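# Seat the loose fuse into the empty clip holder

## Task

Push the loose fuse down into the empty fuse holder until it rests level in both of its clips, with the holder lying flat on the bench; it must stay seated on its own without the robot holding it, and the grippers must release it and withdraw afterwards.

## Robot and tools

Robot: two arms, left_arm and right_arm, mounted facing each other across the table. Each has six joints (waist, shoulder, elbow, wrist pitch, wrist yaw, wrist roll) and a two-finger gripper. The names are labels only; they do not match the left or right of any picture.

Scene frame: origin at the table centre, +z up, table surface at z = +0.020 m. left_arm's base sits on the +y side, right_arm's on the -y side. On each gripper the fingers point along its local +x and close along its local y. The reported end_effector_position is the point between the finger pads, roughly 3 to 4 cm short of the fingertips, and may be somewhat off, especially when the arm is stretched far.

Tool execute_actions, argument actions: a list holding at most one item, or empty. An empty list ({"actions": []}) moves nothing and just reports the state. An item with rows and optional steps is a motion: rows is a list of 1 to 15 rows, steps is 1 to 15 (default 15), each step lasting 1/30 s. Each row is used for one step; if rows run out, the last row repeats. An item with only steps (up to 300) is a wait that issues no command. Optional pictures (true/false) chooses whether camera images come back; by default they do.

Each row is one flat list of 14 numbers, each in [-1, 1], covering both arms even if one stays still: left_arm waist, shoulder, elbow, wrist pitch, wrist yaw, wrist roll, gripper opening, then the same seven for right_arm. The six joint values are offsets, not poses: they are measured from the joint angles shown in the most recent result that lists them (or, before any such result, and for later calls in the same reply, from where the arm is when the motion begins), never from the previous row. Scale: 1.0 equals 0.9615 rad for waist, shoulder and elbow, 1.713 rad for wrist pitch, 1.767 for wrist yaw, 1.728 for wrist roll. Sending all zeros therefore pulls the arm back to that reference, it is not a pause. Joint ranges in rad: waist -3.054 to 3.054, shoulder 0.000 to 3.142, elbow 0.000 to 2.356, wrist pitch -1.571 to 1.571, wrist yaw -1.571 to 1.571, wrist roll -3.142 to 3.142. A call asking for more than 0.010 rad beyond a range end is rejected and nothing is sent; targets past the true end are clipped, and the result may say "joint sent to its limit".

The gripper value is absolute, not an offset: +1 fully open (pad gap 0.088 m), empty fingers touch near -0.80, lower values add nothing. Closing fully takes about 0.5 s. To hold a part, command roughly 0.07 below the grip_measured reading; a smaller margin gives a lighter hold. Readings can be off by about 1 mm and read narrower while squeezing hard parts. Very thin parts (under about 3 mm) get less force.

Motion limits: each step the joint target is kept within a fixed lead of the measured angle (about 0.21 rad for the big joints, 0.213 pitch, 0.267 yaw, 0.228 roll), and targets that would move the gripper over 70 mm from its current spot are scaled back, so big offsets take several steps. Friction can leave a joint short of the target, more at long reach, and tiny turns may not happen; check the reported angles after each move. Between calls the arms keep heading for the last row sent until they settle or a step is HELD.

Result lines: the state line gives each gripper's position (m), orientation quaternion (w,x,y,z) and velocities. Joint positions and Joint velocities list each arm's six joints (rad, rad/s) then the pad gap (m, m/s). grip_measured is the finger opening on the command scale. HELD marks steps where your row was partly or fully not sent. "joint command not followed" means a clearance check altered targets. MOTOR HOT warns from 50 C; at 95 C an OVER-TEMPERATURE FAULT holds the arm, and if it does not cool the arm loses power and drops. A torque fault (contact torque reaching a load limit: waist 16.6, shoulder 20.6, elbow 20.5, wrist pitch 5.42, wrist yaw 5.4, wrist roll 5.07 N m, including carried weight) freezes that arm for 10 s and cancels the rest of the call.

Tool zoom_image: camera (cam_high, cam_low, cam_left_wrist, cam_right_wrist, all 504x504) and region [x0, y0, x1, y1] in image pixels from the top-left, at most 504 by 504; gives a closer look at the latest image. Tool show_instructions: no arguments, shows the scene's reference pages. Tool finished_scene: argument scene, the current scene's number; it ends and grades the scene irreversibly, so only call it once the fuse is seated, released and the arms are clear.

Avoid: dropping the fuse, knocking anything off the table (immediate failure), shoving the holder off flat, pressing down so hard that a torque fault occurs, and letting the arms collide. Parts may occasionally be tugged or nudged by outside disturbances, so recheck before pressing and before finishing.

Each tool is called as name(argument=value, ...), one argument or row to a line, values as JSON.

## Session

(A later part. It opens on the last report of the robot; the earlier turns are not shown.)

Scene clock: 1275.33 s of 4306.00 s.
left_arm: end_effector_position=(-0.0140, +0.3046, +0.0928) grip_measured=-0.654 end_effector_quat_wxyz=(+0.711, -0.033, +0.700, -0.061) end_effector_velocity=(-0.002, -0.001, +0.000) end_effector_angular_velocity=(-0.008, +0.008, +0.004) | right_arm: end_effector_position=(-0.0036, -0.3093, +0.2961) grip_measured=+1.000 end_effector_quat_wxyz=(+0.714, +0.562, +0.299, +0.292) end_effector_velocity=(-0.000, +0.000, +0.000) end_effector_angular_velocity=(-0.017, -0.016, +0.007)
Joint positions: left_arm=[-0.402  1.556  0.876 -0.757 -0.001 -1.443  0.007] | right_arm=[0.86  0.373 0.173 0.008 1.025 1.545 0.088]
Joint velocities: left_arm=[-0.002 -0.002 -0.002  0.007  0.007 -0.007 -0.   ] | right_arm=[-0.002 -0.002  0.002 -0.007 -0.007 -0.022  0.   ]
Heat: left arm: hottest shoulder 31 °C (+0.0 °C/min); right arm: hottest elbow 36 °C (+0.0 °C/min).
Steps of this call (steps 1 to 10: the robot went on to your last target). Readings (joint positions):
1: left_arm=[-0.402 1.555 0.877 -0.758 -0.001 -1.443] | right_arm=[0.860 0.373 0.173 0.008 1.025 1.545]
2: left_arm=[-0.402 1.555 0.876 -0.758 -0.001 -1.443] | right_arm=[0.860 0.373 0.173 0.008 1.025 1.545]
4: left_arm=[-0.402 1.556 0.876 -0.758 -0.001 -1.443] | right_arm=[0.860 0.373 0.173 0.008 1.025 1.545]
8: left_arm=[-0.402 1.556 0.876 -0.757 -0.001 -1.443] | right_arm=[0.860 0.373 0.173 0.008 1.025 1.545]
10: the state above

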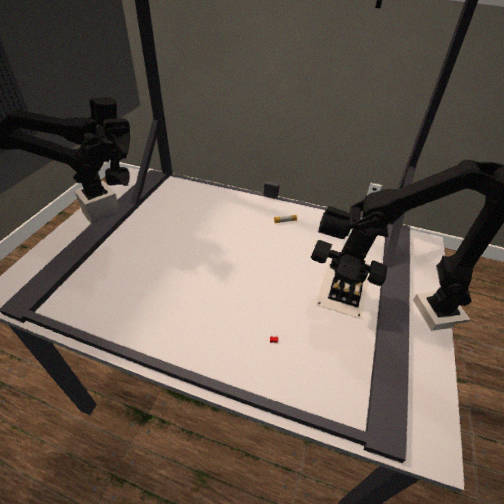

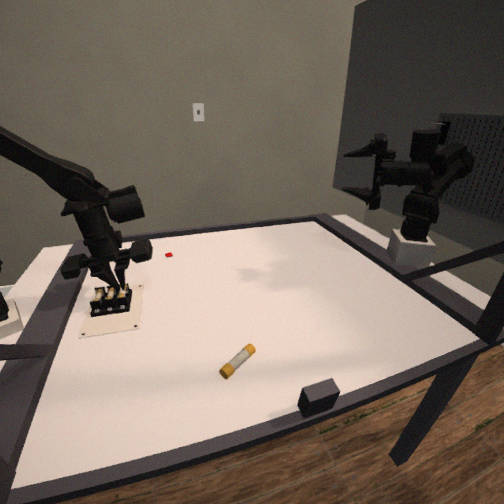

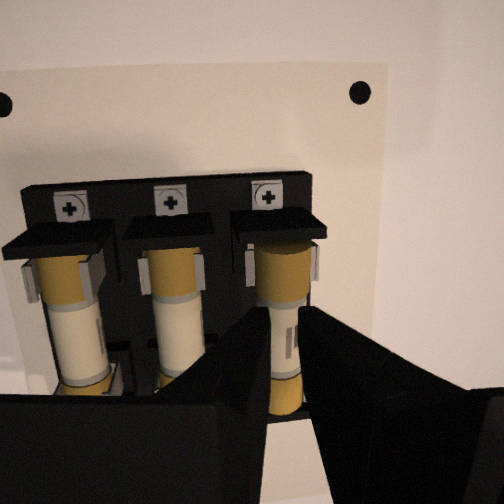

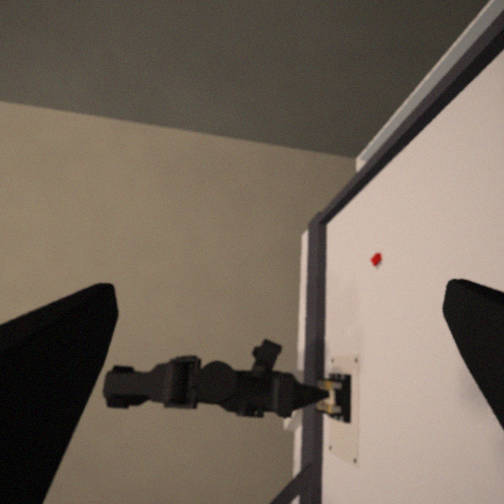

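Contact at ~8 N, centred. Ramp the press.

execute_actions(
  actions=[
    {"rows": [[0,0.033,-0.034,0.004,0,0,-0.657,0,0,0,0,0,0,1],[0,0.039,-0.039,0.0045,0,0,-0.657,0,0,0,0,0,0,1],[0,0.045,-0.044,0.005,0,0,-0.657,0,0,0,0,0,0,1],[0,0.051,-0.049,0.0055,0,0,-0.657,0,0,0,0,0,0,1],[0,0.057,-0.054,0.006,0,0,-0.657,0,0,0,0,0,0,1],[0,0.063,-0.059,0.007,0,0,-0.657,0,0,0,0,0,0,1],[0,0.069,-0.064,0.008,0,0,-0.657,0,0,0,0,0,0,1],[0,0.075,-0.069,0.009,0,0,-0.657,0,0,0,0,0,0,1],[0,0.081,-0.074,0.010,0,0,-0.657,0,0,0,0,0,0,1],[0,0.087,-0.079,0.011,0,0,-0.657,0,0,0,0,0,0,1],[0,0.093,-0.084,0.012,0,0,-0.657,0,0,0,0,0,0,1],[0,0.099,-0.089,0.013,0,0,-0.657,0,0,0,0,0,0,1],[0,0.104,-0.094,0.014,0,0,-0.657,0,0,0,0,0,0,1],[0,0.108,-0.098,0.015,0,0,-0.657,0,0,0,0,0,0,1]], "steps": 15},
  ],
  pictures=false,
)

execute_actions(
  actions=[
    {"steps": 10},
  ],
)

Scene clock: 1289.83 s of 4306.00 s.
left_arm: end_effector_position=(-0.0141, +0.3076, +0.0840) grip_measured=-0.654 end_effector_quat_wxyz=(+0.711, -0.026, +0.701, -0.054) end_effector_velocity=(+0.030, -0.037, -0.100) end_effector_angular_velocity=(-0.157, -0.194, +0.040) | right_arm: end_effector_position=(-0.0036, -0.3093, +0.2961) grip_measured=+1.000 end_effector_quat_wxyz=(+0.714, +0.562, +0.299, +0.292) end_effector_velocity=(-0.005, +0.003, -0.003) end_effector_angular_velocity=(-0.023, -0.012, +0.041)
Joint positions: left_arm=[-0.402  1.575  0.859 -0.739 -0.002 -1.443  0.007] | right_arm=[0.86  0.373 0.173 0.008 1.025 1.545 0.088]
Joint velocities: left_arm=[-0.002  0.212 -0.252  0.637 -0.183 -0.022 -0.   ] | right_arm=[ 0.002 -0.002 -0.002 -0.007 -0.037 -0.022  0.   ]
Heat: left arm: hottest shoulder 31 °C (+0.0 °C/min); right arm: hottest elbow 36 °C (+0.0 °C/min).
Steps of this call (steps 1 to 15: the robot went on to your last target; steps 16 to 90: nothing new was sent; then 11.00 s passed at rest; steps 91 to 105: all 15 steps of this action). Readings (joint positions):
91: left_arm=[-0.402 1.556 0.875 -0.757 -0.001 -1.443] | right_arm=[0.860 0.373 0.173 0.008 1.025 1.545]
92: left_arm=[-0.402 1.558 0.874 -0.757 -0.001 -1.443] | right_arm=[0.860 0.373 0.173 0.008 1.025 1.545]
94: left_arm=[-0.402 1.560 0.873 -0.756 -0.001 -1.443] | right_arm=[0.860 0.373 0.173 0.008 1.025 1.545]
98: left_arm=[-0.402 1.565 0.868 -0.754 -0.001 -1.443] | right_arm=[0.860 0.373 0.173 0.008 1.025 1.545]
105: the state above

Scene clock: 1290.17 s of 4306.00 s.
left_arm: end_effector_position=(-0.0140, +0.3077, +0.0797) grip_measured=-0.654 end_effector_quat_wxyz=(+0.711, -0.024, +0.701, -0.052) end_effector_velocity=(+0.003, +0.006, -0.001) end_effector_angular_velocity=(+0.024, -0.019, +0.012) | right_arm: end_effector_position=(-0.0036, -0.3093, +0.2961) grip_measured=+1.000 end_effector_quat_wxyz=(+0.714, +0.562, +0.299, +0.292) end_effector_velocity=(-0.002, +0.002, -0.002) end_effector_angular_velocity=(-0.013, -0.004, +0.020)
Joint positions: left_arm=[-0.402  1.588  0.853 -0.727 -0.001 -1.443  0.007] | right_arm=[0.86  0.373 0.173 0.008 1.025 1.545 0.088]
Joint velocities: left_arm=[ 0.002 -0.002 -0.002 -0.022 -0.022 -0.007 -0.   ] | right_arm=[-0.002 -0.002 -0.002 -0.007 -0.022 -0.007  0.   ]
Heat: left arm: hottest shoulder 31 °C (+0.0 °C/min); right arm: hottest elbow 36 °C (+0.0 °C/min).
Steps of this call (steps 1 to 10: the robot went on to your last target). Readings (joint positions):
1: left_arm=[-0.402 1.587 0.852 -0.731 -0.001 -1.443] | right_arm=[0.860 0.373 0.173 0.008 1.025 1.545]
2: left_arm=[-0.402 1.588 0.853 -0.725 -0.001 -1.443] | right_arm=[0.860 0.373 0.173 0.008 1.025 1.545]
4: left_arm=[-0.402 1.588 0.853 -0.727 -0.001 -1.443] | right_arm=[0.860 0.373 0.173 0.008 1.025 1.545]
8: left_arm=[-0.402 1.588 0.853 -0.727 -0.001 -1.443] | right_arm=[0.860 0.373 0.173 0.008 1.025 1.545]
10: the state above

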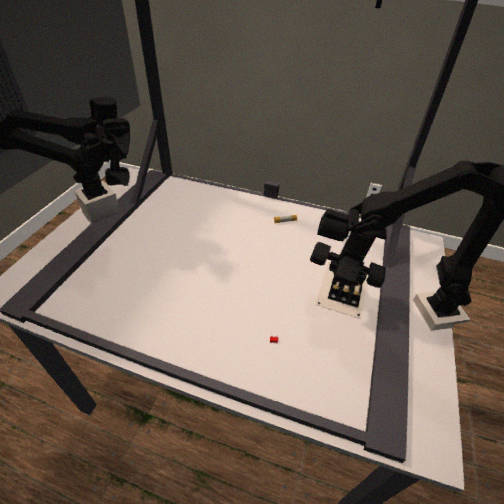

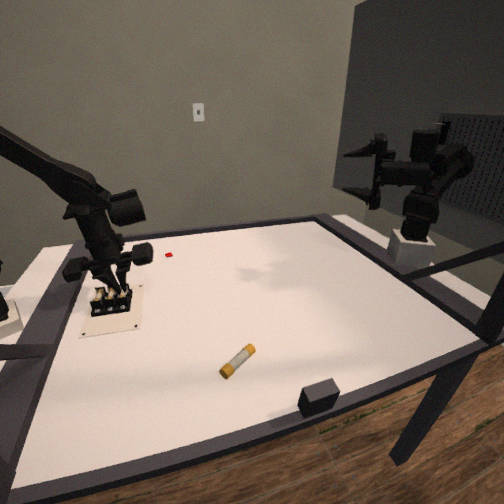

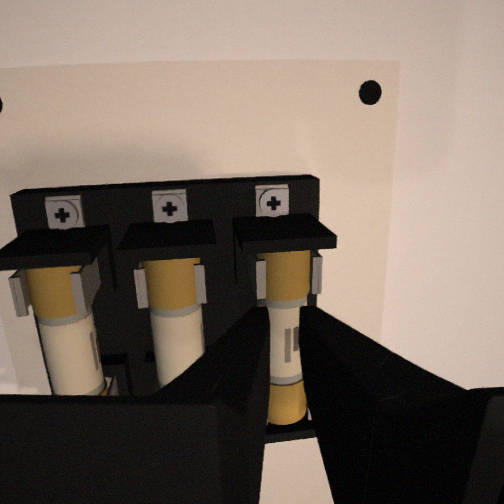

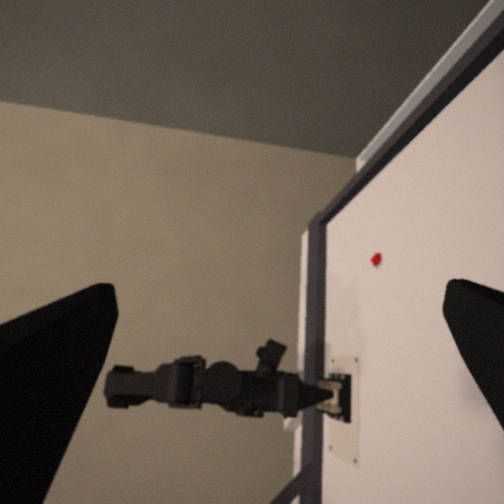

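execute_actions(
  actions=[
    {"rows": [[0,0.060,-0.061,-0.002,0,0,-0.657,0,0,0,0,0,0,1],[0,0.045,-0.048,-0.002,0,0,-0.657,0,0,0,0,0,0,1],[0,0.030,-0.035,-0.001,0,0,-0.657,0,0,0,0,0,0,1],[0,0.015,-0.022,-0.001,0,0,-0.657,0,0,0,0,0,0,1],[0,0.000,-0.010,0,0,0,-0.657,0,0,0,0,0,0,1],[0,-0.014,0.002,0,0,0,-0.657,0,0,0,0,0,0,1],[0,-0.026,0.013,-0.001,0,0,-0.657,0,0,0,0,0,0,1],[0,-0.035,0.023,-0.005,0,0,-0.657,0,0,0,0,0,0,1],[0,-0.043,0.033,-0.014,0,0,-0.657,0,0,0,0,0,0,1],[0,-0.051,0.043,-0.024,0,0,-0.657,0,0,0,0,0,0,1],[0,-0.059,0.053,-0.034,0,0,-0.657,0,0,0,0,0,0,1],[0,-0.067,0.068,-0.047,0,0,-0.657,0,0,0,0,0,0,1],[0,-0.075,0.085,-0.062,0,0,-0.657,0,0,0,0,0,0,1],[0,-0.083,0.103,-0.077,0,0,-0.657,0,0,0,0,0,0,1],[0,-0.091,0.121,-0.092,0,0,-0.657,0,0,0,0,0,0,1]], "steps": 15},
  ],
  pictures=false,
)

execute_actions(
  actions=[
    {"rows": [[0,-0.035,0.06,-0.045,0,0,-0.657,0,0,0,0,0,0,1],[-0.01,-0.042,0.078,-0.060,0,0,-0.657,0,0,0,0,0,0,1],[-0.025,-0.049,0.096,-0.075,0,0,-0.657,0,0,0,0,0,0,1],[-0.04,-0.056,0.114,-0.090,0,0,-0.657,0,0,0,0,0,0,1],[-0.055,-0.062,0.130,-0.103,0,0,-0.657,0,0,0,0,0,0,1],[-0.07,-0.067,0.144,-0.114,0,0,-0.657,0,0,0,0,0,0,1],[-0.082,-0.071,0.155,-0.123,0,0,-0.657,0,0,0,0,0,0,1],[-0.09,-0.074,0.163,-0.129,0,0,-0.657,0,0,0,0,0,0,1]], "steps": 15},
  ],
)

Scene clock: 1315.27 s of 4306.00 s.
left_arm: end_effector_position=(-0.0140, +0.3071, +0.1061) grip_measured=-0.654 end_effector_quat_wxyz=(+0.711, -0.029, +0.700, -0.057) end_effector_velocity=(+0.004, -0.019, +0.163) end_effector_angular_velocity=(-0.074, -0.028, +0.008) | right_arm: end_effector_position=(-0.0036, -0.3093, +0.2961) grip_measured=+1.000 end_effector_quat_wxyz=(+0.714, +0.562, +0.299, +0.292) end_effector_velocity=(-0.002, +0.001, +0.000) end_effector_angular_velocity=(+0.006, +0.010, +0.018)
Joint positions: left_arm=[-0.402  1.532  0.912 -0.827 -0.001 -1.443  0.007] | right_arm=[0.86  0.373 0.173 0.008 1.025 1.545 0.088]
Joint velocities: left_arm=[-0.002 -0.237  0.462 -0.623 -0.022 -0.007 -0.   ] | right_arm=[-0.002 -0.007  0.002 -0.007 -0.022  0.007  0.   ]
Heat: left arm: hottest shoulder 30 °C (-2.0 °C/min); right arm: hottest elbow 36 °C (+0.0 °C/min).
Steps of this call (steps 1 to 30: the robot went on to your last target; steps 31 to 90: nothing new was sent; then 21.60 s passed at rest; steps 91 to 105: all 15 steps of this action). Readings (joint positions):
91: left_arm=[-0.402 1.588 0.853 -0.727 -0.001 -1.443] | right_arm=[0.860 0.373 0.173 0.008 1.025 1.545]
92: left_arm=[-0.402 1.586 0.855 -0.727 -0.001 -1.443] | right_arm=[0.860 0.373 0.173 0.008 1.025 1.545]
94: left_arm=[-0.402 1.579 0.858 -0.727 -0.001 -1.443] | right_arm=[0.860 0.373 0.173 0.008 1.025 1.545]
98: left_arm=[-0.402 1.566 0.863 -0.727 -0.001 -1.443] | right_arm=[0.860 0.373 0.173 0.008 1.025 1.545]
105: the state above

Scene clock: 1315.77 s of 4306.00 s.
left_arm: end_effector_position=(-0.0364, +0.3105, +0.1553) grip_measured=-0.654 end_effector_quat_wxyz=(+0.708, +0.002, +0.701, -0.084) end_effector_velocity=(+0.001, +0.013, -0.003) end_effector_angular_velocity=(+0.056, -0.021, +0.002) | right_arm: end_effector_position=(-0.0036, -0.3093, +0.2961) grip_measured=+1.000 end_effector_quat_wxyz=(+0.714, +0.562, +0.299, +0.292) end_effector_velocity=(-0.003, +0.001, -0.004) end_effector_angular_velocity=(-0.017, +0.003, +0.023)
Joint positions: left_arm=[-0.485  1.467  1.056 -1.044 -0.001 -1.443  0.007] | right_arm=[0.86  0.373 0.173 0.008 1.025 1.545 0.088]
Joint velocities: left_arm=[-0.007 -0.002 -0.007 -0.051 -0.022 -0.007 -0.   ] | right_arm=[ 0.002 -0.002 -0.002 -0.022 -0.022  0.007  0.   ]
Heat: left arm: hottest shoulder 30 °C (-2.0 °C/min); right arm: hottest elbow 36 °C (+0.0 °C/min).
Steps of this call (steps 1 to 15: all 15 steps of this action). Readings (joint positions):
1: left_arm=[-0.402 1.525 0.927 -0.848 -0.001 -1.443] | right_arm=[0.860 0.373 0.173 0.008 1.025 1.545]
2: left_arm=[-0.402 1.516 0.941 -0.869 -0.001 -1.443] | right_arm=[0.860 0.373 0.173 0.008 1.025 1.545]
4: left_arm=[-0.411 1.502 0.971 -0.918 -0.001 -1.443] | right_arm=[0.860 0.373 0.173 0.008 1.025 1.545]
8: left_arm=[-0.459 1.480 1.027 -1.004 -0.001 -1.443] | right_arm=[0.860 0.373 0.173 0.008 1.025 1.545]
15: the state above

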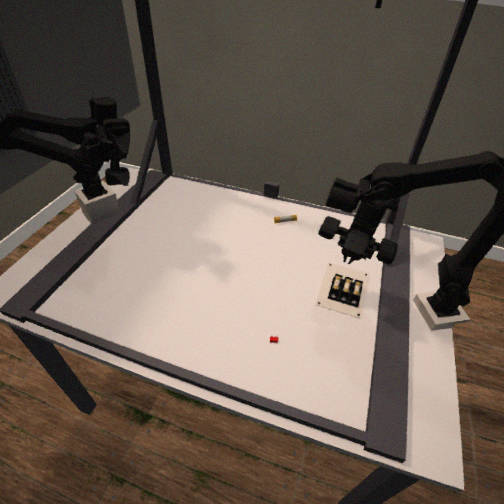

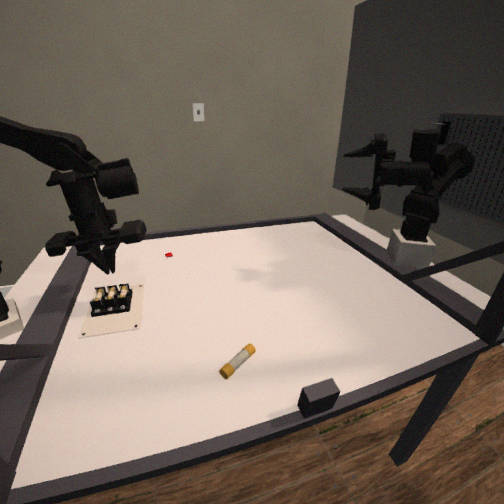

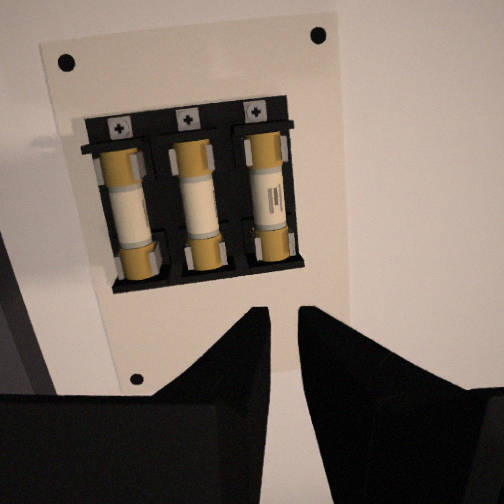

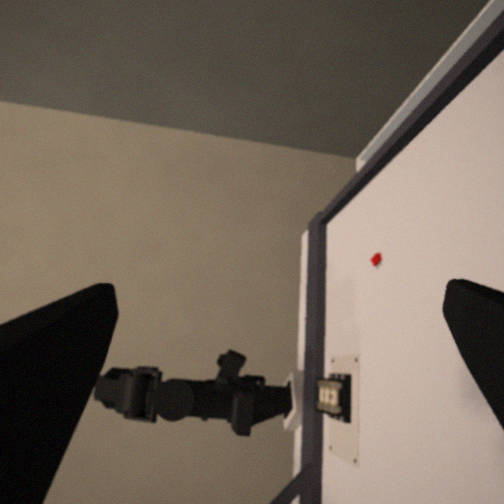

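zoom_image(
  camera="cam_left_wrist",
  region=[150, 110, 320, 290],
)

zoom_image(
  camera="cam_right_wrist",
  region=[300, 365, 365, 430],
)

zoom_image(
  camera="cam_low",
  region=[80, 272, 145, 337],
)

Region (150, 110, 320, 290) of cam_left_wrist's 504x504 image, scaled by 2.800, with more detail than that image has.

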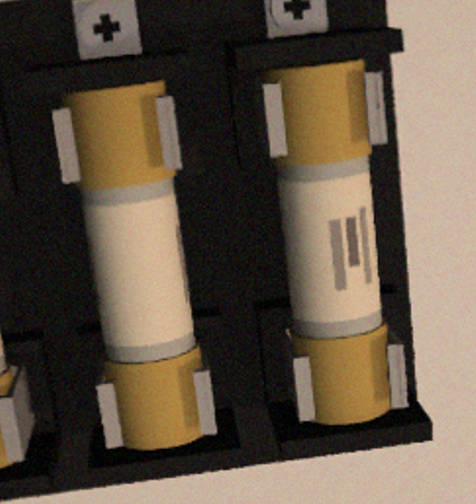

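Region (300, 365, 365, 430) of cam_right_wrist's 504x504 image, scaled by 7.754, with more detail than that image has.

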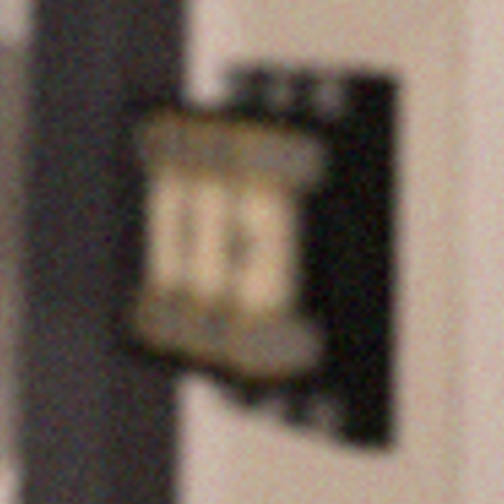

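Region (80, 272, 145, 337) of cam_low's 504x504 image, scaled by 7.754, with more detail than that image has.

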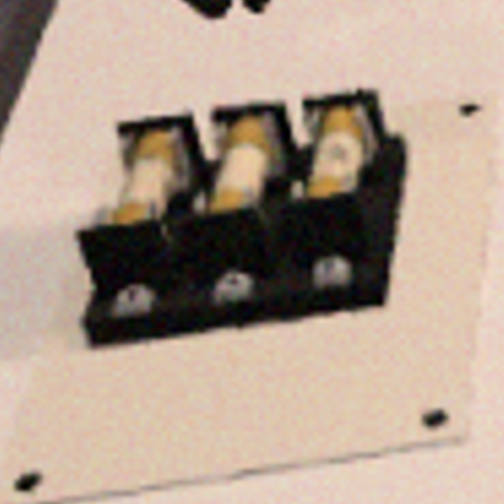

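execute_actions(
  actions=[
    {"rows": [[-0.01,-0.01,0.005,0,0,0,-0.657,0,0,0,0,0,0,1],[-0.03,-0.025,0.012,0,0,0,-0.657,0,0,0,0,0,0,1],[-0.055,-0.045,0.02,0,0,0,-0.657,0,0,0,0,0,0,1],[-0.085,-0.065,0.03,0,0,0,-0.657,0,0,0,0,0,0,1],[-0.115,-0.085,0.04,0,0,0,-0.657,0,0,0,0,0,0,1],[-0.145,-0.105,0.05,0,0,0,-0.657,0,0,0,0,0,0,1],[-0.175,-0.125,0.06,0,0,0,-0.657,0,0,0,0,0,0,1],[-0.205,-0.145,0.07,0,0,0,-0.657,0,0,0,0,0,0,1],[-0.235,-0.165,0.08,0,0,0,-0.657,0,0,0,0,0,0,1],[-0.26,-0.18,0.088,0,0,0,-0.657,0,0,0,0,0,0,1],[-0.28,-0.192,0.095,0,0,0,-0.657,0,0,0,0,0,0,1],[-0.293,-0.2,0.1,0,0,0,-0.657,0,0,0,0,0,0,1],[-0.30,-0.2,0.1,0,0,0,-0.657,0,0,0,0,0,0,1]], "steps": 15},
  ],
  pictures=false,
)

execute_actions(
  actions=[
    {"steps": 12},
  ],
)

Scene clock: 1334.17 s of 4306.00 s.
left_arm: end_effector_position=(-0.1115, +0.3089, +0.2280) grip_measured=-0.654 end_effector_quat_wxyz=(+0.672, +0.002, +0.690, -0.271) end_effector_velocity=(-0.051, +0.016, +0.062) end_effector_angular_velocity=(-0.198, +0.044, -0.202) | right_arm: end_effector_position=(-0.0036, -0.3093, +0.2961) grip_measured=+1.000 end_effector_quat_wxyz=(+0.714, +0.562, +0.299, +0.292) end_effector_velocity=(+0.000, -0.001, +0.001) end_effector_angular_velocity=(+0.003, -0.005, -0.004)
Joint positions: left_arm=[-0.758  1.283  1.141 -1.045 -0.001 -1.443  0.007] | right_arm=[0.86  0.373 0.173 0.008 1.025 1.545 0.088]
Joint velocities: left_arm=[-0.198 -0.149  0.076 -0.022 -0.007  0.007  0.   ] | right_arm=[ 0.002 -0.002 -0.002  0.007  0.007 -0.007  0.   ]
Heat: left arm: hottest shoulder 31 °C (+0.0 °C/min); right arm: hottest elbow 36 °C (+0.0 °C/min).
Steps of this call (steps 1 to 15: the robot went on to your last target; steps 16 to 90: nothing new was sent; then 14.90 s passed at rest; steps 91 to 105: all 15 steps of this action). Readings (joint positions):
91: left_arm=[-0.486 1.467 1.056 -1.046 -0.001 -1.443] | right_arm=[0.860 0.373 0.173 0.008 1.025 1.545]
92: left_arm=[-0.489 1.465 1.056 -1.046 -0.001 -1.443] | right_arm=[0.860 0.373 0.173 0.008 1.025 1.545]
94: left_arm=[-0.511 1.452 1.056 -1.046 -0.002 -1.443] | right_arm=[0.860 0.373 0.173 0.008 1.025 1.545]
98: left_arm=[-0.610 1.387 1.081 -1.046 -0.002 -1.443] | right_arm=[0.860 0.373 0.173 0.008 1.025 1.545]
105: the state above

Scene clock: 1334.57 s of 4306.00 s.
left_arm: end_effector_position=(-0.1146, +0.3099, +0.2296) grip_measured=-0.654 end_effector_quat_wxyz=(+0.669, +0.004, +0.689, -0.277) end_effector_velocity=(+0.001, +0.003, -0.002) end_effector_angular_velocity=(+0.009, -0.013, -0.006) | right_arm: end_effector_position=(-0.0036, -0.3093, +0.2961) grip_measured=+1.000 end_effector_quat_wxyz=(+0.714, +0.562, +0.299, +0.292) end_effector_velocity=(+0.001, -0.001, +0.001) end_effector_angular_velocity=(+0.017, +0.008, -0.010)
Joint positions: left_arm=[-0.77   1.278  1.142 -1.045 -0.001 -1.443  0.007] | right_arm=[0.86  0.373 0.173 0.008 1.025 1.545 0.088]
Joint velocities: left_arm=[-0.002 -0.002 -0.007 -0.007 -0.007  0.007 -0.   ] | right_arm=[-0.002 -0.007 -0.002  0.007  0.007  0.007  0.   ]
Heat: left arm: hottest shoulder 31 °C (+0.0 °C/min); right arm: hottest elbow 36 °C (+0.0 °C/min).
Steps of this call (steps 1 to 12: the robot went on to your last target). Readings (joint positions):
1: left_arm=[-0.763 1.279 1.142 -1.045 -0.001 -1.443] | right_arm=[0.860 0.373 0.173 0.008 1.025 1.545]
2: left_arm=[-0.766 1.278 1.142 -1.045 -0.001 -1.443] | right_arm=[0.860 0.373 0.173 0.008 1.025 1.545]
4: left_arm=[-0.768 1.278 1.142 -1.045 -0.001 -1.443] | right_arm=[0.860 0.373 0.173 0.008 1.025 1.545]
8: left_arm=[-0.770 1.278 1.142 -1.045 -0.001 -1.443] | right_arm=[0.860 0.373 0.173 0.008 1.025 1.545]
12: the state above

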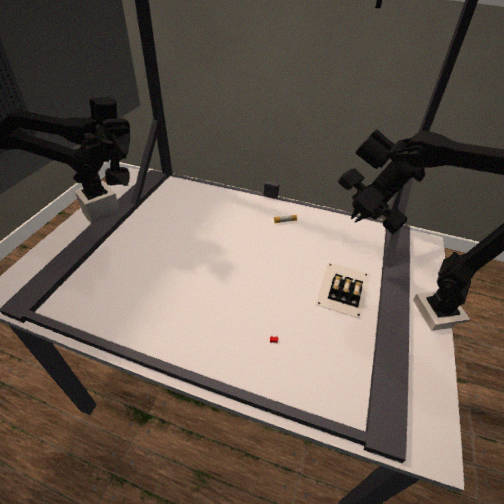

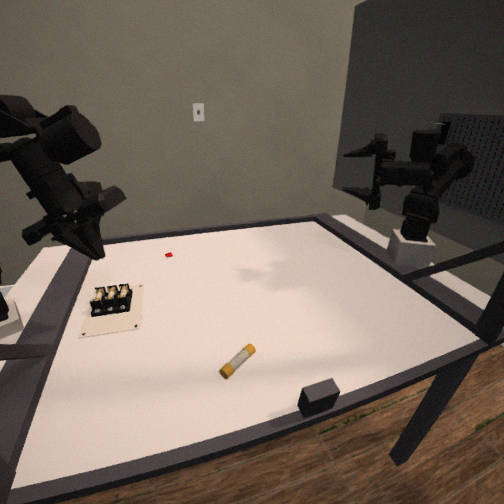

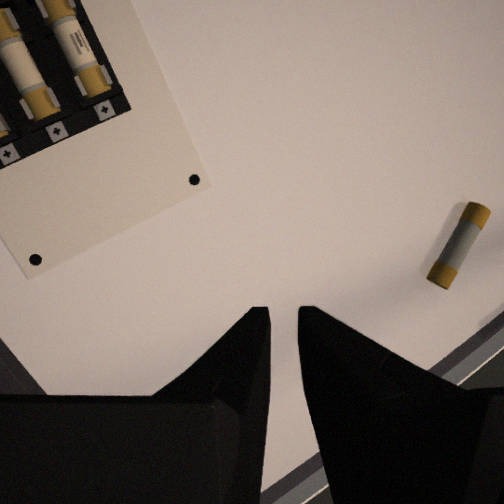

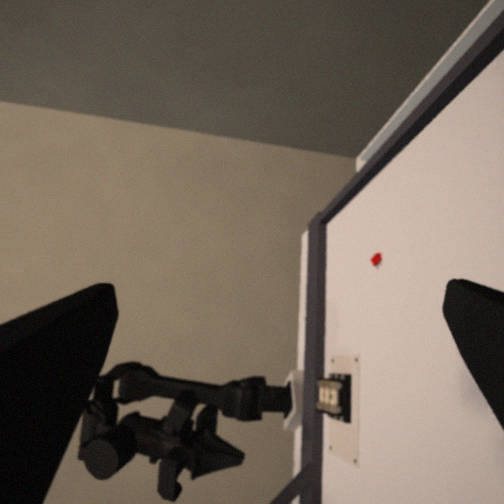

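finished_scene(
  scene=2,
)

The scene is finished: the task was done.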